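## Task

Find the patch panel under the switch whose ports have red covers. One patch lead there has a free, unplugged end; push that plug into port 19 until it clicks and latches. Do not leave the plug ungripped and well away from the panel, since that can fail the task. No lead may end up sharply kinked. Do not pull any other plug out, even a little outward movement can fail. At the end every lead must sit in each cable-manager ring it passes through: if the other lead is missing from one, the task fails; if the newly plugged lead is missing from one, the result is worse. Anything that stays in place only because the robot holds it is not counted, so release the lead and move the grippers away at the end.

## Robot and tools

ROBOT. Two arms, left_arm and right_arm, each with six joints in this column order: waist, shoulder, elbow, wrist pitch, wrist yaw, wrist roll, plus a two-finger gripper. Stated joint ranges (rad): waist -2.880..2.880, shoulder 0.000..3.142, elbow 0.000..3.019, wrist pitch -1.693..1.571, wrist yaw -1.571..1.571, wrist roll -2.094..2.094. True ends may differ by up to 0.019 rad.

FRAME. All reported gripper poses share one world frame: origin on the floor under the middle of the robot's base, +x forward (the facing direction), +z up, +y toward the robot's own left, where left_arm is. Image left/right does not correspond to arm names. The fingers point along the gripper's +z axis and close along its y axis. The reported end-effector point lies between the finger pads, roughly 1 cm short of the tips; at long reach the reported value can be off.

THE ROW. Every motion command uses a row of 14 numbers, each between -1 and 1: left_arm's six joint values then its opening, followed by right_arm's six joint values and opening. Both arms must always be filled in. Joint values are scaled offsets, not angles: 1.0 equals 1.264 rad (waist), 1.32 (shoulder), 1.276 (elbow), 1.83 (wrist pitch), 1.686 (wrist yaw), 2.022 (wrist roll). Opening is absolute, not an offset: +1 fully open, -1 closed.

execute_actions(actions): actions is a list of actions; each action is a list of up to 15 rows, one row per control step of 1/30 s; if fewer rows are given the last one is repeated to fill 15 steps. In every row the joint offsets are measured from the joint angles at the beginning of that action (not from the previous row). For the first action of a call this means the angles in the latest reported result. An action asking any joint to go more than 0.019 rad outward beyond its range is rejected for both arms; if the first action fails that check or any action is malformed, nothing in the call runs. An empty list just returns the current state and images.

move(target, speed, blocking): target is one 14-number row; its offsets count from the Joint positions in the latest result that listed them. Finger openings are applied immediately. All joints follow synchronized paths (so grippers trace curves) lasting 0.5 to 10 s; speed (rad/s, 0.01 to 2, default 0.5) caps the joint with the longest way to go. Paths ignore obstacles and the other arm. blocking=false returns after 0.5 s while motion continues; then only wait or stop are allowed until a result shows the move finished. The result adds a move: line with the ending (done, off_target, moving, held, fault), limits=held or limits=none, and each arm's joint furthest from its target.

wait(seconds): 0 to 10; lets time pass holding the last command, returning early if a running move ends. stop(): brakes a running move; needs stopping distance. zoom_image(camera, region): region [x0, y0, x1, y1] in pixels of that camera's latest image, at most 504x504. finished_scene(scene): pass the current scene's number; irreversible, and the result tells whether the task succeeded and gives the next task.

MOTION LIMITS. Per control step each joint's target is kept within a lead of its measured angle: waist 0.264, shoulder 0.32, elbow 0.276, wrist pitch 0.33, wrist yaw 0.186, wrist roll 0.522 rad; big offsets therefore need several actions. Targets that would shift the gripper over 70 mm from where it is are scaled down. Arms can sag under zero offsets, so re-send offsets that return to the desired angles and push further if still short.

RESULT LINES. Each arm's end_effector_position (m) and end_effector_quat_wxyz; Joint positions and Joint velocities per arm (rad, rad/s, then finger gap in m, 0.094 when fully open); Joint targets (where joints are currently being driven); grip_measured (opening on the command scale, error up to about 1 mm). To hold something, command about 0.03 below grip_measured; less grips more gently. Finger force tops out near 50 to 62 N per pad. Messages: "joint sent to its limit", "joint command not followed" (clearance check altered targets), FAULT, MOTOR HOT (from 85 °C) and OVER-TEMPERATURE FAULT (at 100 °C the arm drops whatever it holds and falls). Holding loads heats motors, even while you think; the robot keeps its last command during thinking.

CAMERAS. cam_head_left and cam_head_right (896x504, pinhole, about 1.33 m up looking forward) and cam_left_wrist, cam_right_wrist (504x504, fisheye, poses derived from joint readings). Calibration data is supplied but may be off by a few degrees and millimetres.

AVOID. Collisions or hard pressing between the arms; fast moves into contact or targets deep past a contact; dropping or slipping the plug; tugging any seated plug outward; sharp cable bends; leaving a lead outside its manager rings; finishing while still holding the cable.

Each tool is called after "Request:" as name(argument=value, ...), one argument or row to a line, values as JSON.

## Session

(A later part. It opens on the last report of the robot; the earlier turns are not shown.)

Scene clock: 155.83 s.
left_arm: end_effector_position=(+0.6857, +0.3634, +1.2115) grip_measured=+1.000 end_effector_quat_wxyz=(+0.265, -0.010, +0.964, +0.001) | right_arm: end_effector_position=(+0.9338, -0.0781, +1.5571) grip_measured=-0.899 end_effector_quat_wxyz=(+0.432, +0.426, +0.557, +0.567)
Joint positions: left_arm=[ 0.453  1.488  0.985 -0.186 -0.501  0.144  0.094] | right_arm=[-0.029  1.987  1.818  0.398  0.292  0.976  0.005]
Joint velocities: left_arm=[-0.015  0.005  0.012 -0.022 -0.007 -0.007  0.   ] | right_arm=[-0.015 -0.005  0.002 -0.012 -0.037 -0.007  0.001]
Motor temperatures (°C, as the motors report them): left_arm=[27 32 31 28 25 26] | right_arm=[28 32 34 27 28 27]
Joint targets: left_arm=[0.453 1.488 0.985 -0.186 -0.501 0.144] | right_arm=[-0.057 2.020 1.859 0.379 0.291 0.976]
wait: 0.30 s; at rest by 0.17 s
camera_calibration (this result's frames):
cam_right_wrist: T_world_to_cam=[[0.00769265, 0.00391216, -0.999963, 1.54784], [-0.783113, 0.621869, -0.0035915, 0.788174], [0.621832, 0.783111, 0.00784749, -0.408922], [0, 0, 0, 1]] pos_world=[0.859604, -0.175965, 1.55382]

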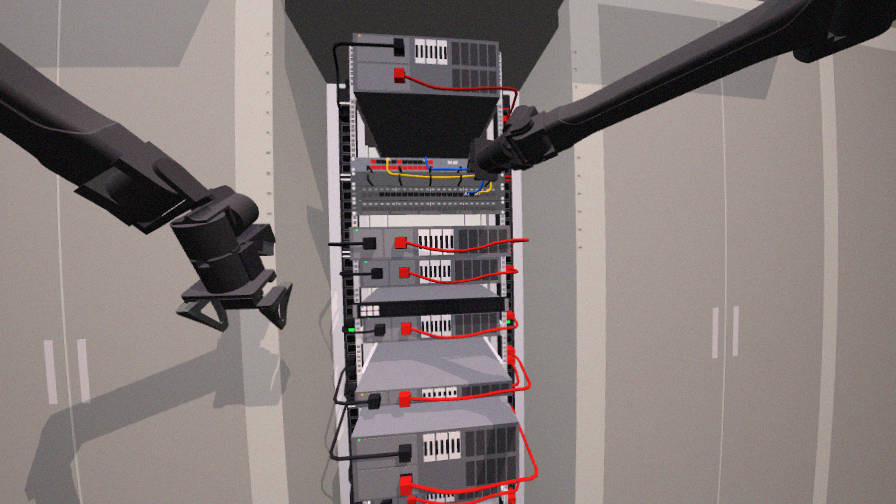

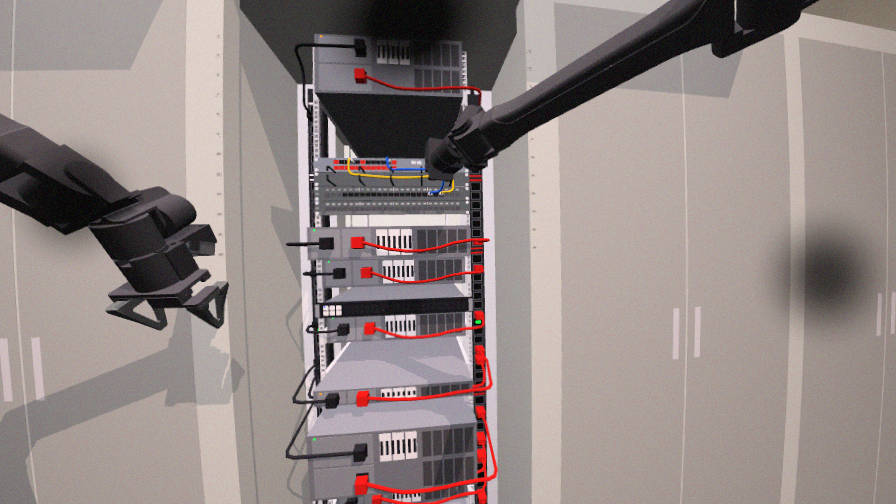

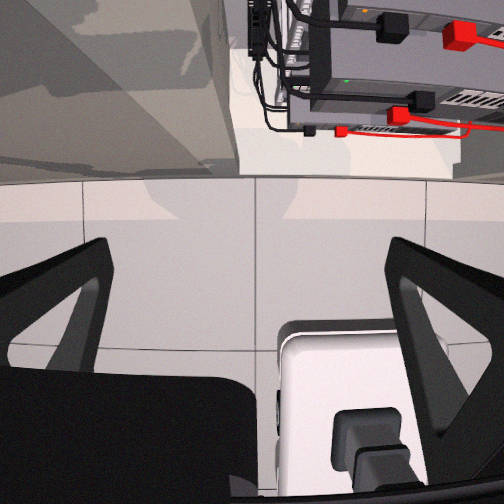

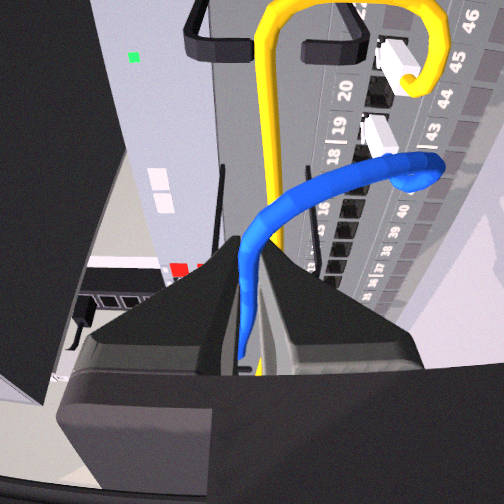

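Request:
execute_actions(
  actions=[
    [[0,0,0,0,0,0,1,-0.0255,0.0315,0.03,-0.008,0,0,-0.915]],
  ],
)

Scene clock: 156.53 s.
left_arm: end_effector_position=(+0.6857, +0.3634, +1.2115) grip_measured=+1.000 end_effector_quat_wxyz=(+0.265, -0.010, +0.964, +0.001) | right_arm: end_effector_position=(+0.9336, -0.0739, +1.5515) grip_measured=-0.899 end_effector_quat_wxyz=(+0.431, +0.426, +0.560, +0.565)
Joint positions: left_arm=[ 0.453  1.488  0.985 -0.186 -0.501  0.144  0.094] | right_arm=[-0.029  1.995  1.818  0.398  0.292  0.976  0.005]
Joint velocities: left_arm=[-0.015 -0.005 -0.022 -0.002 -0.037 -0.022  0.   ] | right_arm=[-0.005 -0.005 -0.007 -0.002  0.007 -0.007 -0.   ]
Motor temperatures (°C, as the motors report them): left_arm=[27 32 31 28 25 26] | right_arm=[28 32 34 27 28 27]
Joint targets: left_arm=[0.453 1.488 0.985 -0.186 -0.501 0.144] | right_arm=[-0.061 2.028 1.856 0.383 0.292 0.976]
camera_calibration (this result's frames):
cam_right_wrist: T_world_to_cam=[[0.00218116, -0.0000230322, -0.999998, 1.54711], [-0.785776, 0.618509, -0.00172815, 0.784722], [0.618507, 0.785778, 0.00133097, -0.398671], [0, 0, 0, 1]] pos_world=[0.859822, -0.172055, 1.54899]

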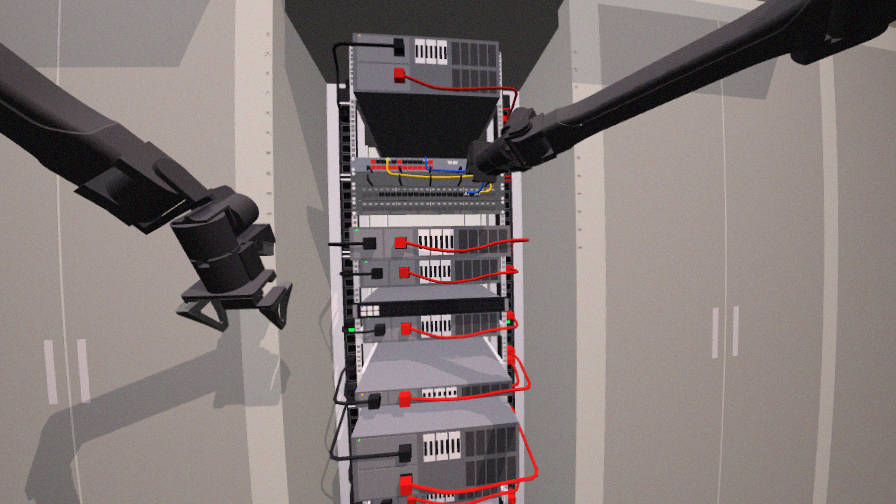

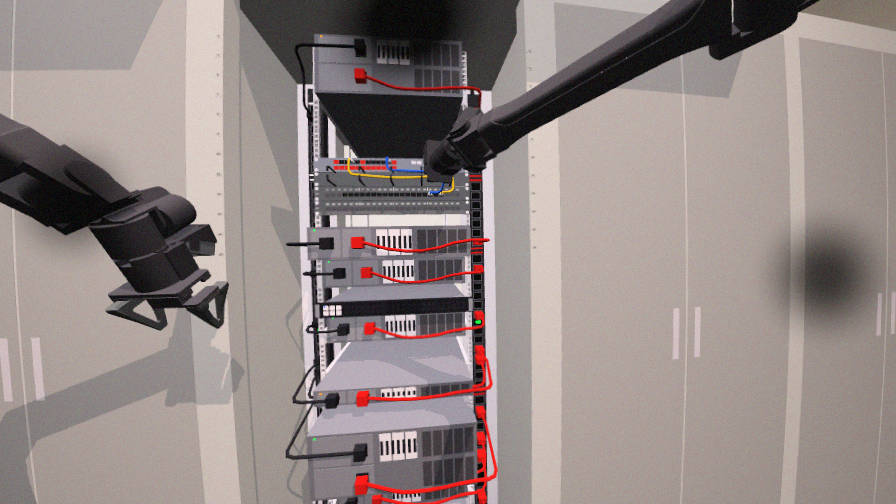

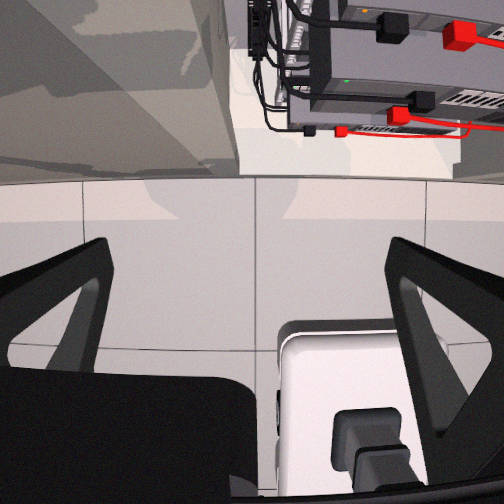

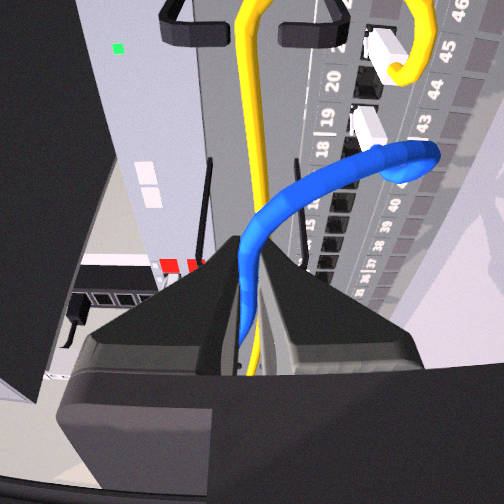

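Request:
execute_actions(
  actions=[
    [[0,0,0,0,0,0,1,-0.0255,0.027,0.0364,-0.012,0,0,-0.915],[0,0,0,0,0,0,1,-0.0265,0.0289,0.0408,-0.0137,0,0,-0.915],[0,0,0,0,0,0,1,-0.0275,0.0308,0.0451,-0.0153,0,0,-0.915],[0,0,0,0,0,0,1,-0.0285,0.0327,0.0495,-0.017,0,0,-0.915],[0,0,0,0,0,0,1,-0.0295,0.0346,0.0538,-0.0186,0,0,-0.915],[0,0,0,0,0,0,1,-0.0308,0.0366,0.0581,-0.0202,0,0,-0.915],[0,0,0,0,0,0,1,-0.0323,0.0385,0.0625,-0.0219,0,0,-0.915],[0,0,0,0,0,0,1,-0.0337,0.0404,0.0668,-0.0235,0,0,-0.915]],
  ],
)

Request:
zoom_image(
  camera="cam_head_left",
  region=[350,130,530,220],
)

Scene clock: 157.50 s.
left_arm: end_effector_position=(+0.6857, +0.3634, +1.2115) grip_measured=+1.000 end_effector_quat_wxyz=(+0.265, -0.010, +0.964, +0.001) | right_arm: end_effector_position=(+0.9445, -0.0781, +1.5548) grip_measured=-0.899 end_effector_quat_wxyz=(+0.433, +0.428, +0.558, +0.564)
Joint positions: left_arm=[ 0.453  1.488  0.985 -0.186 -0.501  0.144  0.094] | right_arm=[-0.037  2.011  1.862  0.375  0.29   0.976  0.005]
Joint velocities: left_arm=[-0.015 -0.005 -0.017 -0.012  0.007 -0.007  0.   ] | right_arm=[-0.005  0.005  0.002  0.012  0.007  0.037  0.   ]
Motor temperatures (°C, as the motors report them): left_arm=[27 32 31 28 25 26] | right_arm=[28 32 35 27 28 27]
Joint targets: left_arm=[0.453 1.488 0.985 -0.186 -0.501 0.144] | right_arm=[-0.072 2.048 1.903 0.355 0.292 0.976]
camera_calibration (this result's frames):
cam_right_wrist: T_world_to_cam=[[0.00325292, 0.000041494, -0.999995, 1.54938], [-0.780901, 0.62465, -0.0025143, 0.793004], [0.624646, 0.780905, 0.00206434, -0.409366], [0, 0, 0, 1]] pos_world=[0.869927, -0.175738, 1.55221]

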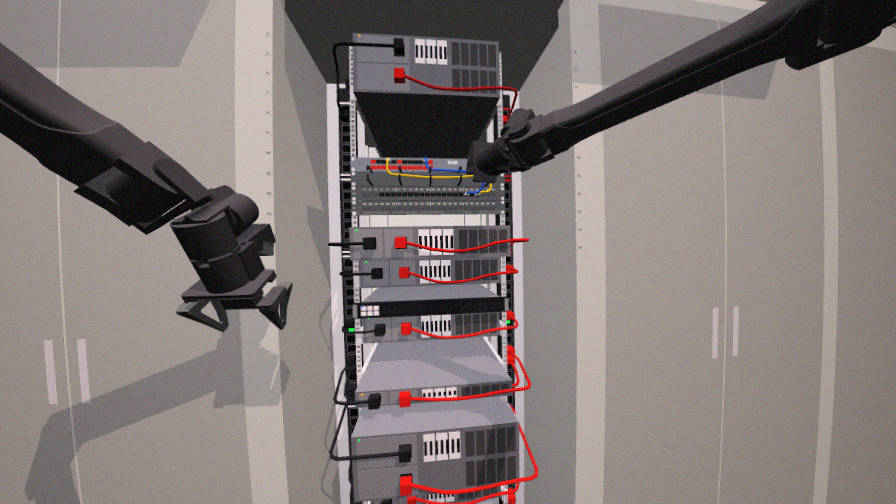

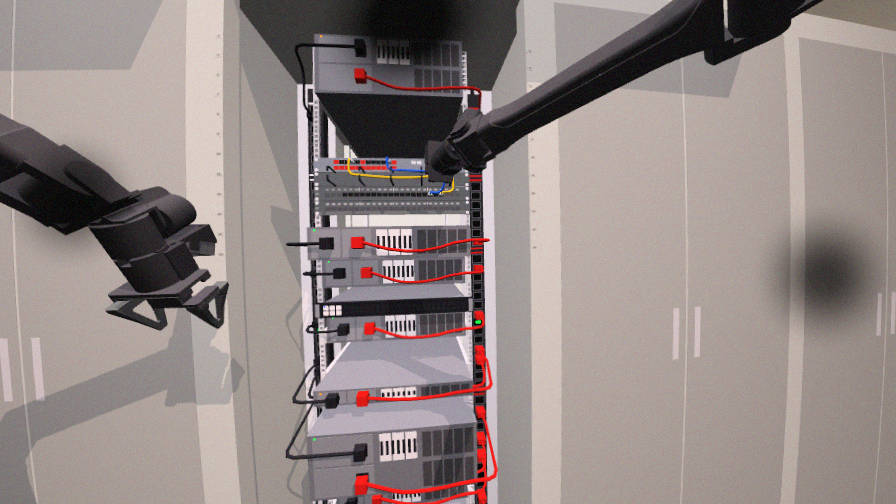

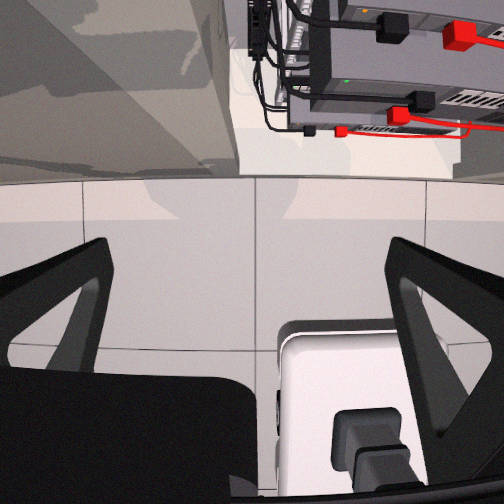

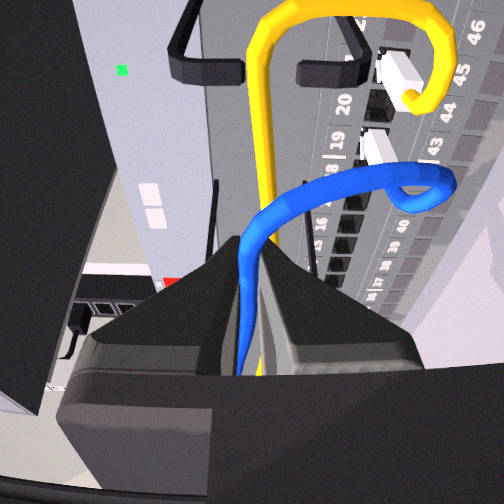

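Region (350, 130, 530, 220) of cam_head_left's 896x504 image, scaled by 2.800, with more detail than that image has.

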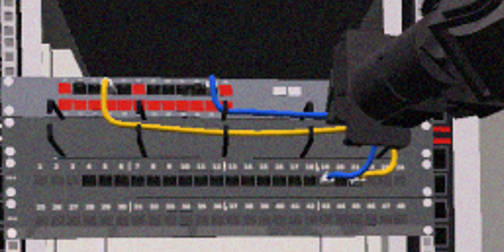

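Request:
execute_actions(
  actions=[
    [[0,0,0,0,0,0,1,-0.03,0.034,0.03,-0.008,0,0,-0.915]],
  ],
)

Request:
zoom_image(
  camera="cam_head_left",
  region=[410,150,500,200],
)

Scene clock: 158.27 s.
left_arm: end_effector_position=(+0.6857, +0.3634, +1.2115) grip_measured=+1.000 end_effector_quat_wxyz=(+0.265, -0.010, +0.964, +0.001) | right_arm: end_effector_position=(+0.9457, -0.0765, +1.5479) grip_measured=-0.899 end_effector_quat_wxyz=(+0.432, +0.428, +0.561, +0.561)
Joint positions: left_arm=[ 0.453  1.488  0.985 -0.186 -0.501  0.144  0.094] | right_arm=[-0.041  2.018  1.862  0.375  0.289  0.976  0.005]
Joint velocities: left_arm=[-0.005  0.005 -0.012 -0.002  0.081  0.051  0.   ] | right_arm=[-0.015 -0.005 -0.017 -0.007 -0.022  0.007 -0.001]
Motor temperatures (°C, as the motors report them): left_arm=[27 32 31 28 25 26] | right_arm=[28 32 35 27 28 27]
Joint targets: left_arm=[0.453 1.488 0.985 -0.186 -0.501 0.144] | right_arm=[-0.075 2.056 1.900 0.360 0.290 0.976]
camera_calibration (this result's frames):
cam_right_wrist: T_world_to_cam=[[-0.00296298, -0.00461742, -0.999985, 1.54805], [-0.781702, 0.623651, -0.000563501, 0.790625], [0.623645, 0.781689, -0.00545731, -0.398713], [0, 0, 0, 1]] pos_world=[0.871276, -0.174257, 1.5463]

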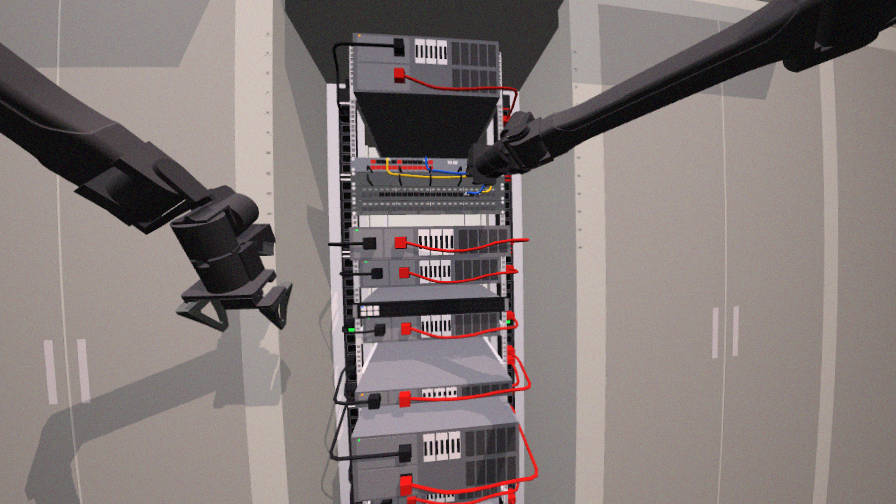

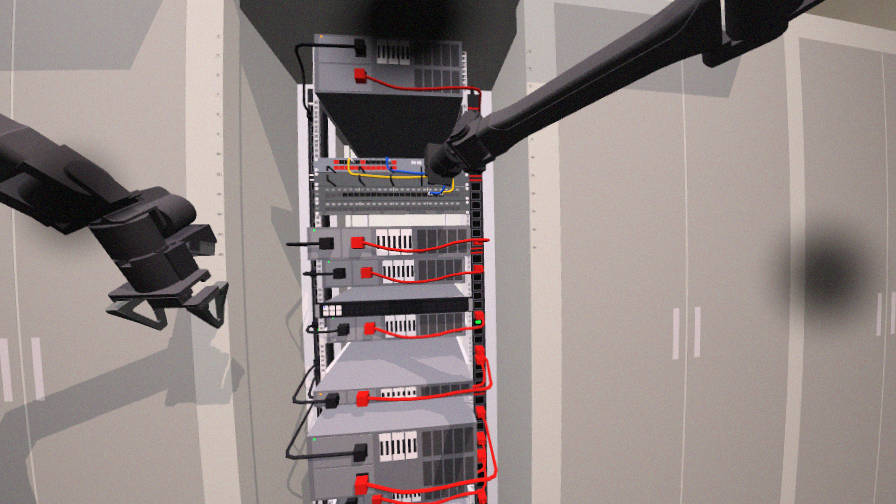

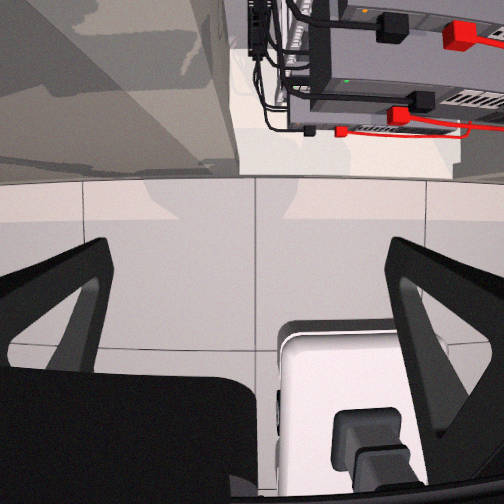

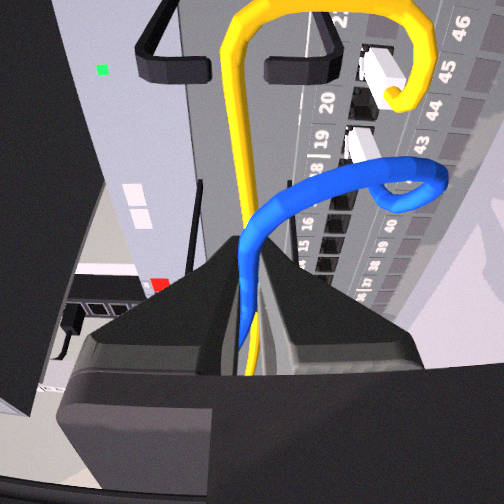

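Region (410, 150, 500, 200) of cam_head_left's 896x504 image, scaled by 5.600, with more detail than that image has.

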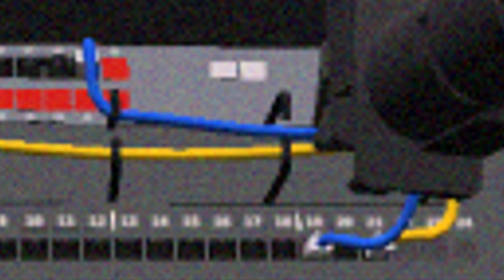

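Request:
execute_actions(
  actions=[
    [[0,0,0,0,0,0,1,-0.028,0.0295,0.0364,-0.012,0,0,-0.915],[0,0,0,0,0,0,1,-0.029,0.0314,0.0408,-0.0137,0,0,-0.915],[0,0,0,0,0,0,1,-0.03,0.0333,0.0451,-0.0153,0,0,-0.915],[0,0,0,0,0,0,1,-0.031,0.0352,0.0495,-0.017,0,0,-0.915],[0,0,0,0,0,0,1,-0.032,0.0371,0.0538,-0.0186,0,0,-0.915],[0,0,0,0,0,0,1,-0.033,0.0391,0.0581,-0.0202,0,0,-0.915],[0,0,0,0,0,0,1,-0.034,0.041,0.0625,-0.0219,0,0,-0.915],[0,0,0,0,0,0,1,-0.035,0.0429,0.0668,-0.0235,0,0,-0.915]],
  ],
)

Request:
zoom_image(
  camera="cam_head_left",
  region=[410,150,500,200],
)

Scene clock: 159.23 s.
left_arm: end_effector_position=(+0.6857, +0.3634, +1.2115) grip_measured=+1.000 end_effector_quat_wxyz=(+0.265, -0.010, +0.964, +0.001) | right_arm: end_effector_position=(+0.9575, -0.0820, +1.5518) grip_measured=-0.899 end_effector_quat_wxyz=(+0.435, +0.430, +0.558, +0.560)
Joint positions: left_arm=[ 0.453  1.488  0.985 -0.186 -0.501  0.144  0.094] | right_arm=[-0.05   2.036  1.909  0.353  0.286  0.976  0.005]
Joint velocities: left_arm=[ 0.005  0.005 -0.007 -0.007 -0.037 -0.022  0.   ] | right_arm=[-0.005  0.015 -0.002 -0.012 -0.037 -0.007 -0.   ]
Motor temperatures (°C, as the motors report them): left_arm=[27 32 31 28 25 26] | right_arm=[28 32 35 27 28 27]
Joint targets: left_arm=[0.453 1.488 0.985 -0.186 -0.501 0.144] | right_arm=[-0.085 2.075 1.947 0.332 0.289 0.976]
camera_calibration (this result's frames):
cam_right_wrist: T_world_to_cam=[[0.000421921, -0.00318816, -0.999995, 1.54877], [-0.775423, 0.631438, -0.00234031, 0.800628], [0.631442, 0.77542, -0.00220576, -0.414763], [0, 0, 0, 1]] pos_world=[0.882071, -0.178993, 1.54972]

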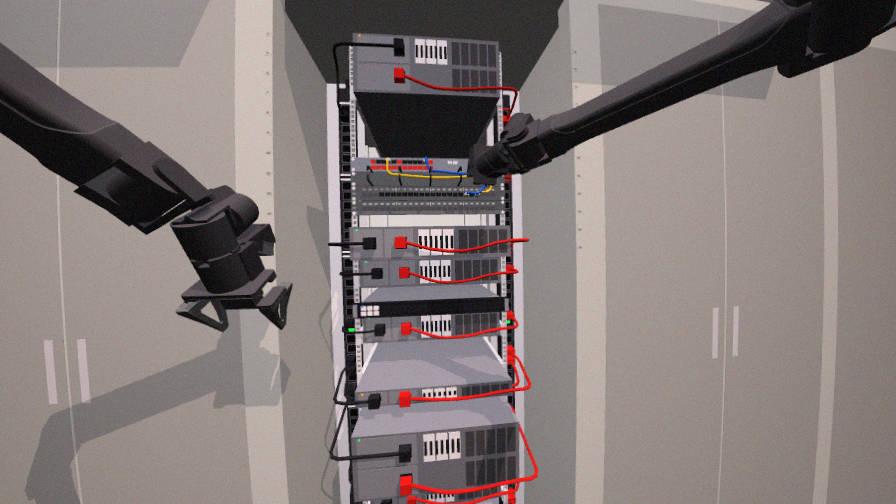

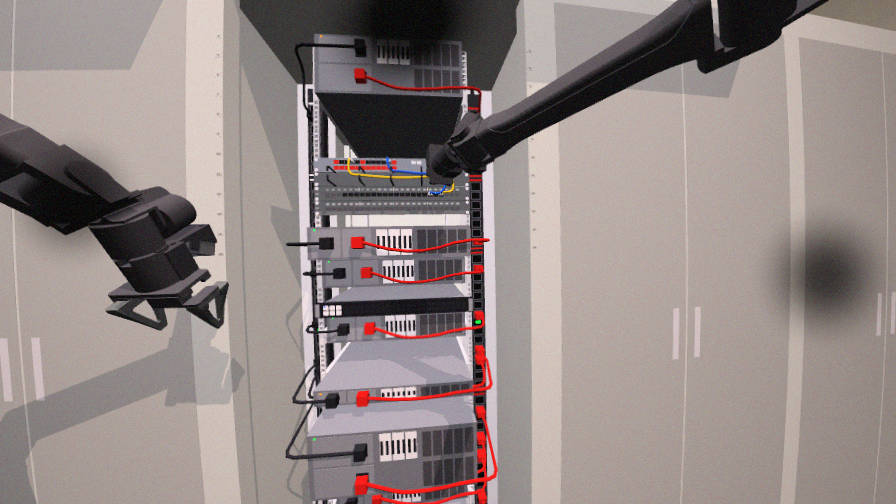

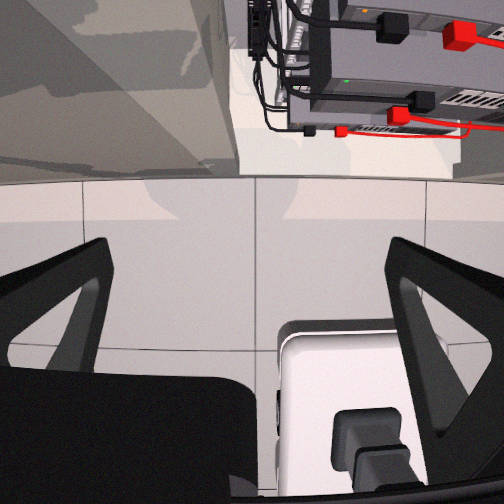

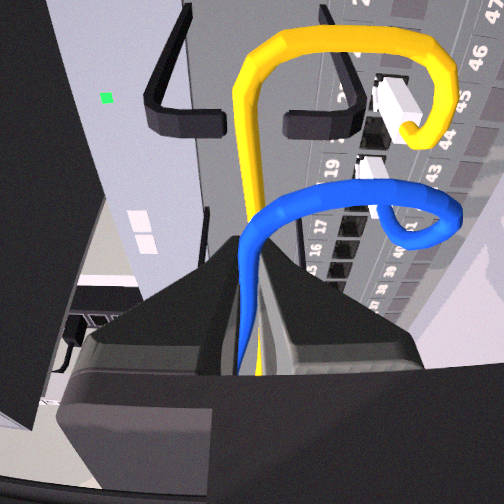

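Region (410, 150, 500, 200) of cam_head_left's 896x504 image, scaled by 5.600, with more detail than that image has.

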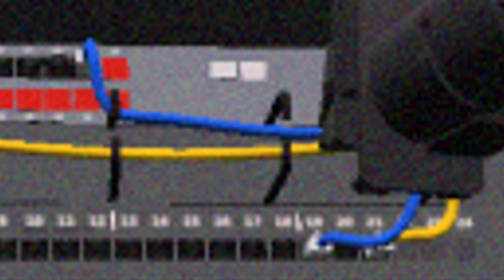

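Request:
move(
  target=[0,0,0,0,0,0,1,0,0.01,0.042,0,-0.02,0,-0.915],
  speed=0.1,
)

Request:
zoom_image(
  camera="cam_head_left",
  region=[410,150,500,200],
)

Scene clock: 160.40 s.
left_arm: end_effector_position=(+0.6857, +0.3634, +1.2115) grip_measured=+1.000 end_effector_quat_wxyz=(+0.265, -0.010, +0.964, +0.001) | right_arm: end_effector_position=(+0.9590, -0.0812, +1.5621) grip_measured=-0.899 end_effector_quat_wxyz=(+0.435, +0.419, +0.553, +0.573)
Joint positions: left_arm=[ 0.453  1.488  0.985 -0.186 -0.501  0.144  0.094] | right_arm=[-0.05   2.036  1.924  0.353  0.254  0.976  0.005]
Joint velocities: left_arm=[-0.005 -0.005  0.002 -0.007  0.007 -0.007  0.   ] | right_arm=[ 0.005 -0.015 -0.007  0.007 -0.037  0.007  0.001]
Motor temperatures (°C, as the motors report them): left_arm=[27 32 31 28 25 26] | right_arm=[28 32 35 27 28 27]
Joint targets: left_arm=[0.453 1.488 0.985 -0.186 -0.501 0.144] | right_arm=[-0.050 2.048 1.963 0.353 0.253 0.976]
move: off_target (right_arm); limits=none; left_arm: farthest joint: the waist, 0.000 radians from its target (0.000 radians at the start); right_arm: farthest joint: the elbow, 0.039 radians from its target (0.053 radians at the start)
camera_calibration (this result's frames):
cam_right_wrist: T_world_to_cam=[[0.0278903, 0.00796348, -0.999579, 1.53304], [-0.78724, 0.61641, -0.0170548, 0.834398], [0.616015, 0.787385, 0.0234611, -0.440655], [0, 0, 0, 1]] pos_world=[0.885565, -0.179575, 1.55697]

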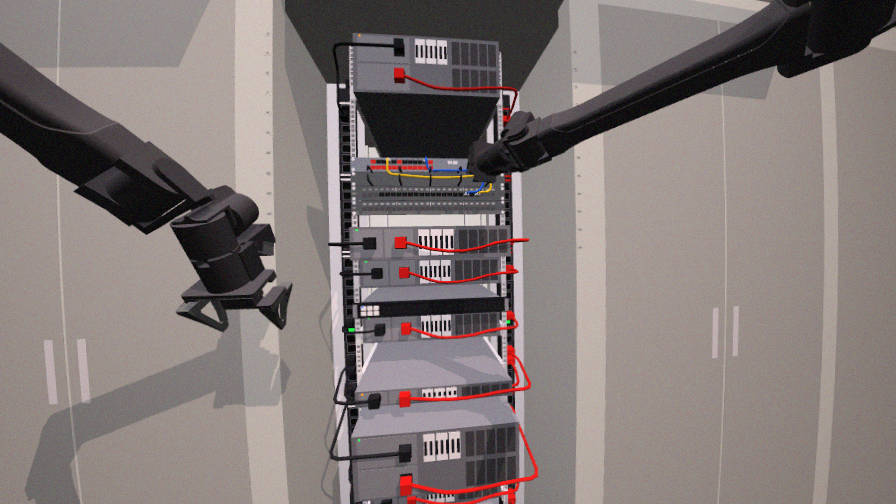

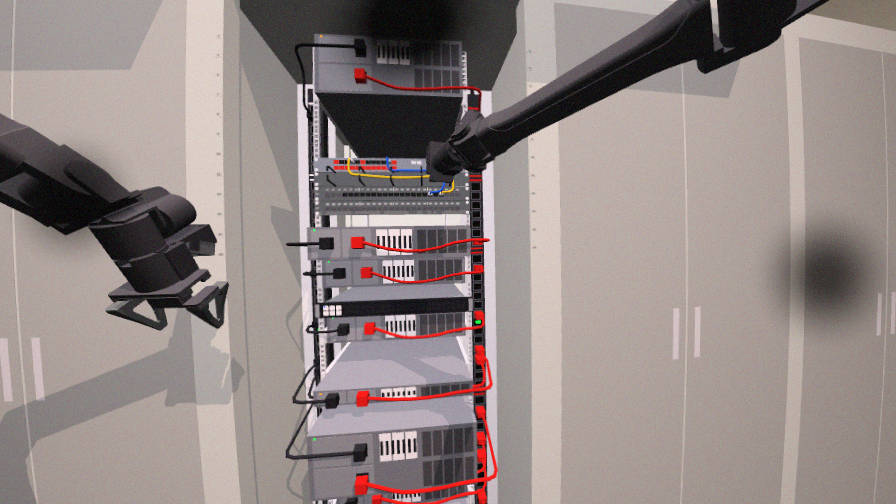

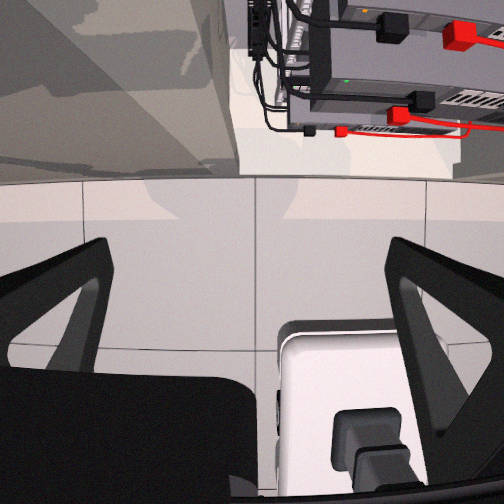

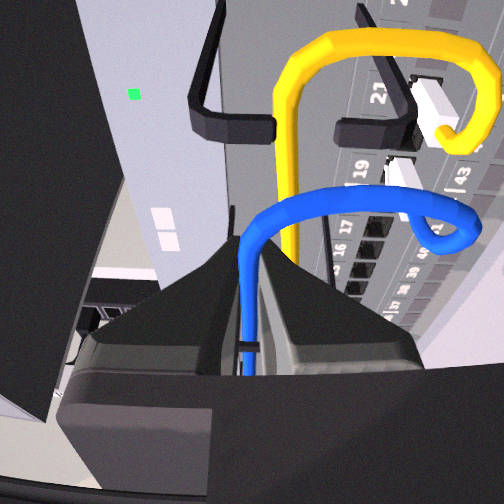

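Region (410, 150, 500, 200) of cam_head_left's 896x504 image, scaled by 5.600, with more detail than that image has.

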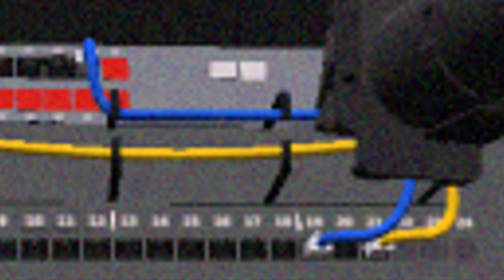

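Request:
execute_actions(
  actions=[
    [[0,0,0,0,0,0,1,0,0,0.03,0,0,0,-0.72]],
  ],
)

Request:
move(
  target=[0,0,0,0,0,0,1,0.049,-0.135,-0.205,0.07,0.025,0,-0.72],
  speed=0.25,
)

Scene clock: 161.30 s.
left_arm: end_effector_position=(+0.6857, +0.3634, +1.2115) grip_measured=+1.000 end_effector_quat_wxyz=(+0.265, -0.010, +0.964, +0.001) | right_arm: end_effector_position=(+0.9590, -0.0812, +1.5621) grip_measured=-0.722 end_effector_quat_wxyz=(+0.435, +0.419, +0.553, +0.573)
Joint positions: left_arm=[ 0.453  1.488  0.985 -0.186 -0.501  0.144  0.094] | right_arm=[-0.05   2.036  1.924  0.353  0.254  0.976  0.013]
Joint velocities: left_arm=[-0.015  0.005 -0.002 -0.002  0.051 -0.051  0.   ] | right_arm=[-0.005 -0.005 -0.017 -0.007 -0.007 -0.007 -0.001]
Motor temperatures (°C, as the motors report them): left_arm=[27 32 31 28 25 26] | right_arm=[28 32 35 27 28 27]
Joint targets: left_arm=[0.453 1.488 0.985 -0.186 -0.501 0.144] | right_arm=[-0.050 2.036 1.962 0.353 0.254 0.976]
camera_calibration (this result's frames):
cam_right_wrist: T_world_to_cam=[[0.0278903, 0.00796348, -0.999579, 1.53304], [-0.78724, 0.61641, -0.0170548, 0.834398], [0.616015, 0.787385, 0.0234611, -0.440655], [0, 0, 0, 1]] pos_world=[0.885565, -0.179575, 1.55697]

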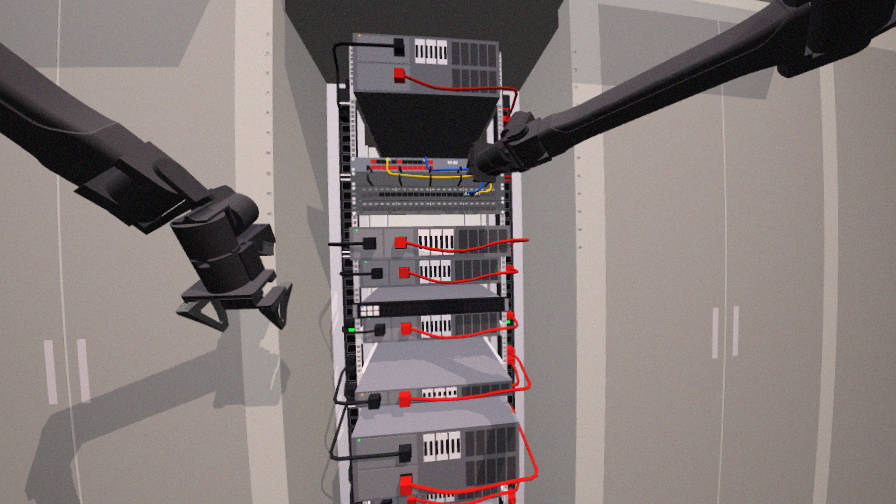

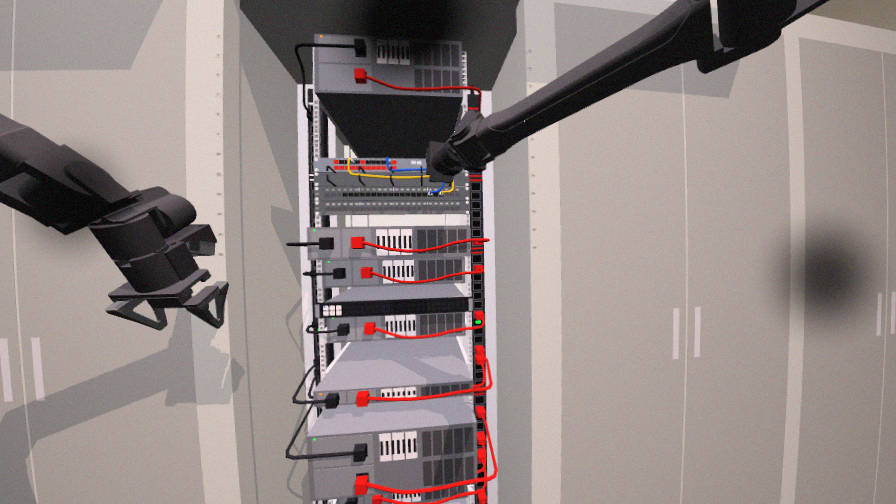

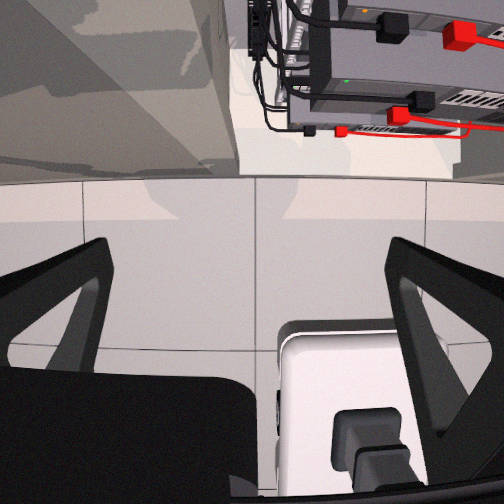

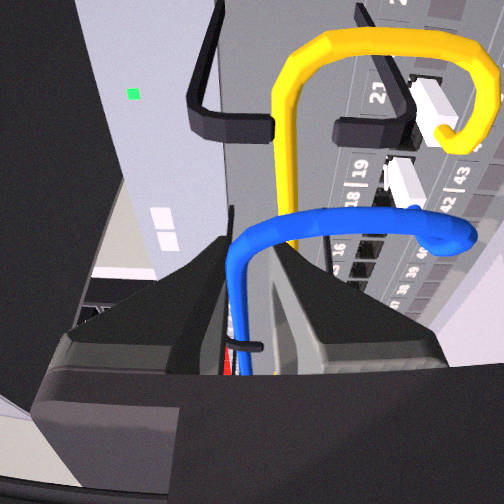

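Scene clock: 162.73 s.
left_arm: end_effector_position=(+0.6857, +0.3634, +1.2115) grip_measured=+1.000 end_effector_quat_wxyz=(+0.265, -0.010, +0.964, +0.001) | right_arm: end_effector_position=(+0.8944, -0.0924, +1.5798) grip_measured=-0.721 end_effector_quat_wxyz=(+0.432, +0.420, +0.548, +0.580)
Joint positions: left_arm=[ 0.453  1.488  0.985 -0.186 -0.501  0.144  0.094] | right_arm=[-0.002  1.873  1.664  0.459  0.292  0.976  0.013]
Joint velocities: left_arm=[-0.005 -0.005  0.007 -0.007  0.051 -0.007  0.   ] | right_arm=[-0.015 -0.015  0.007 -0.022 -0.022 -0.007  0.   ]
Motor temperatures (°C, as the motors report them): left_arm=[27 32 31 28 25 26] | right_arm=[28 32 34 27 28 27]
Joint targets: left_arm=[0.453 1.488 0.985 -0.186 -0.501 0.144] | right_arm=[0.011 1.858 1.662 0.481 0.296 0.976]
move: off_target (right_arm); limits=none; left_arm: farthest joint: the waist, 0.000 radians from its target (0.000 radians at the start); right_arm: farthest joint: the wrist pitch, 0.022 radians from its target (0.128 radians at the start)
camera_calibration (this result's frames):
cam_right_wrist: T_world_to_cam=[[0.0332507, 0.0237017, -0.999166, 1.54864], [-0.789836, 0.613206, -0.0117383, 0.784386], [0.612417, 0.789567, 0.0391099, -0.413766], [0, 0, 0, 1]] pos_world=[0.82144, -0.191, 1.57274]

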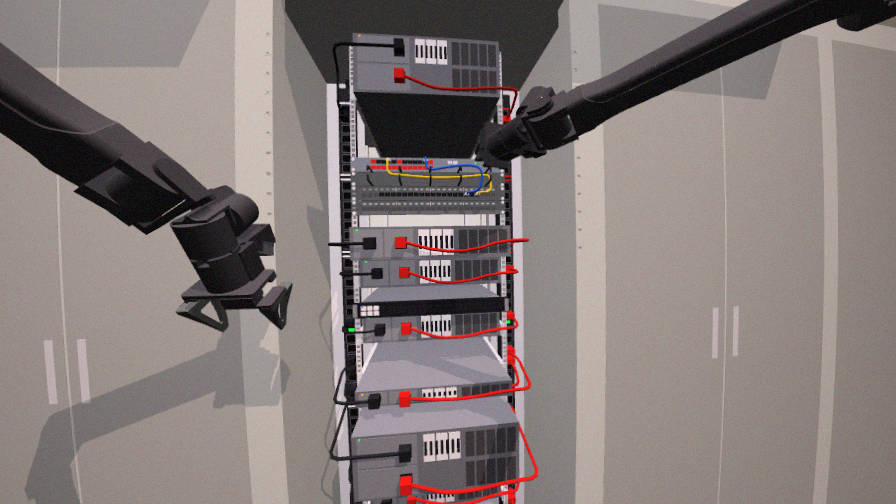

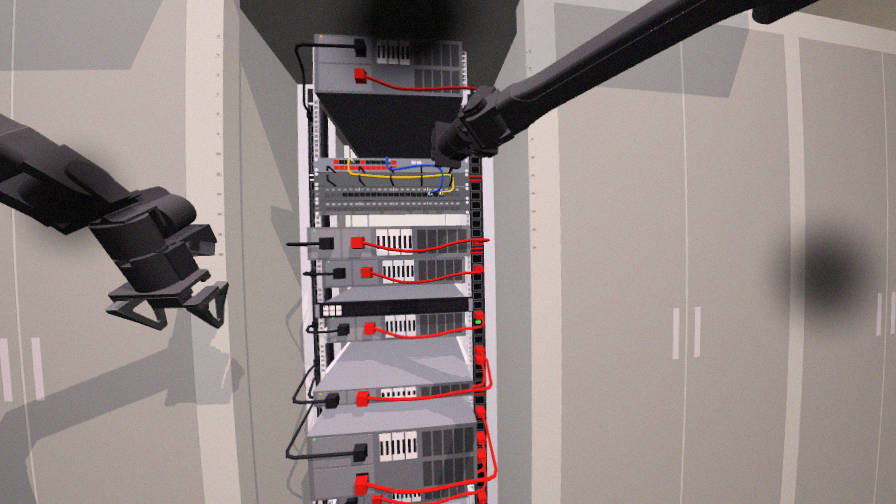

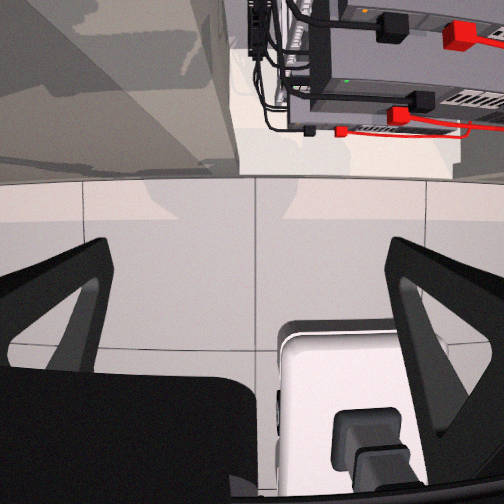

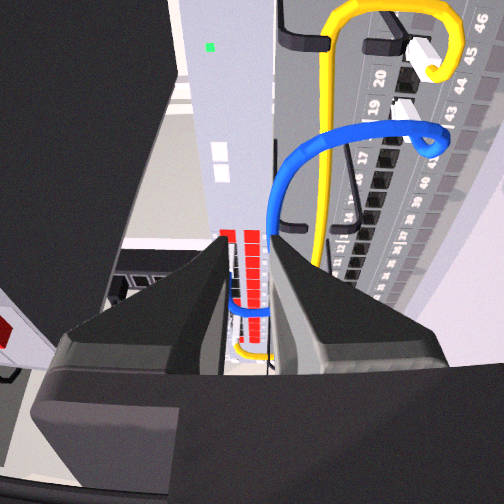

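Request:
zoom_image(
  camera="cam_head_left",
  region=[410,150,500,200],
)

Request:
zoom_image(
  camera="cam_right_wrist",
  region=[200,120,380,280],
)

Region (410, 150, 500, 200) of cam_head_left's 896x504 image, scaled by 5.600, with more detail than that image has.

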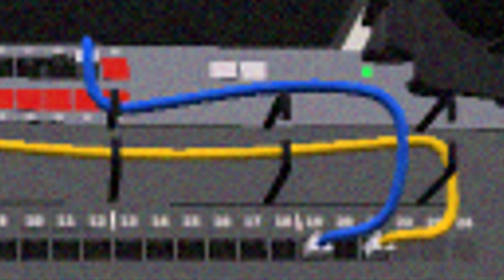

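Region (200, 120, 380, 280) of cam_right_wrist's 504x504 image, scaled by 2.800, with more detail than that image has.

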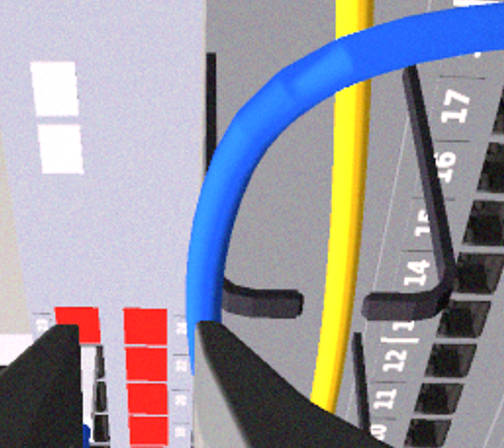

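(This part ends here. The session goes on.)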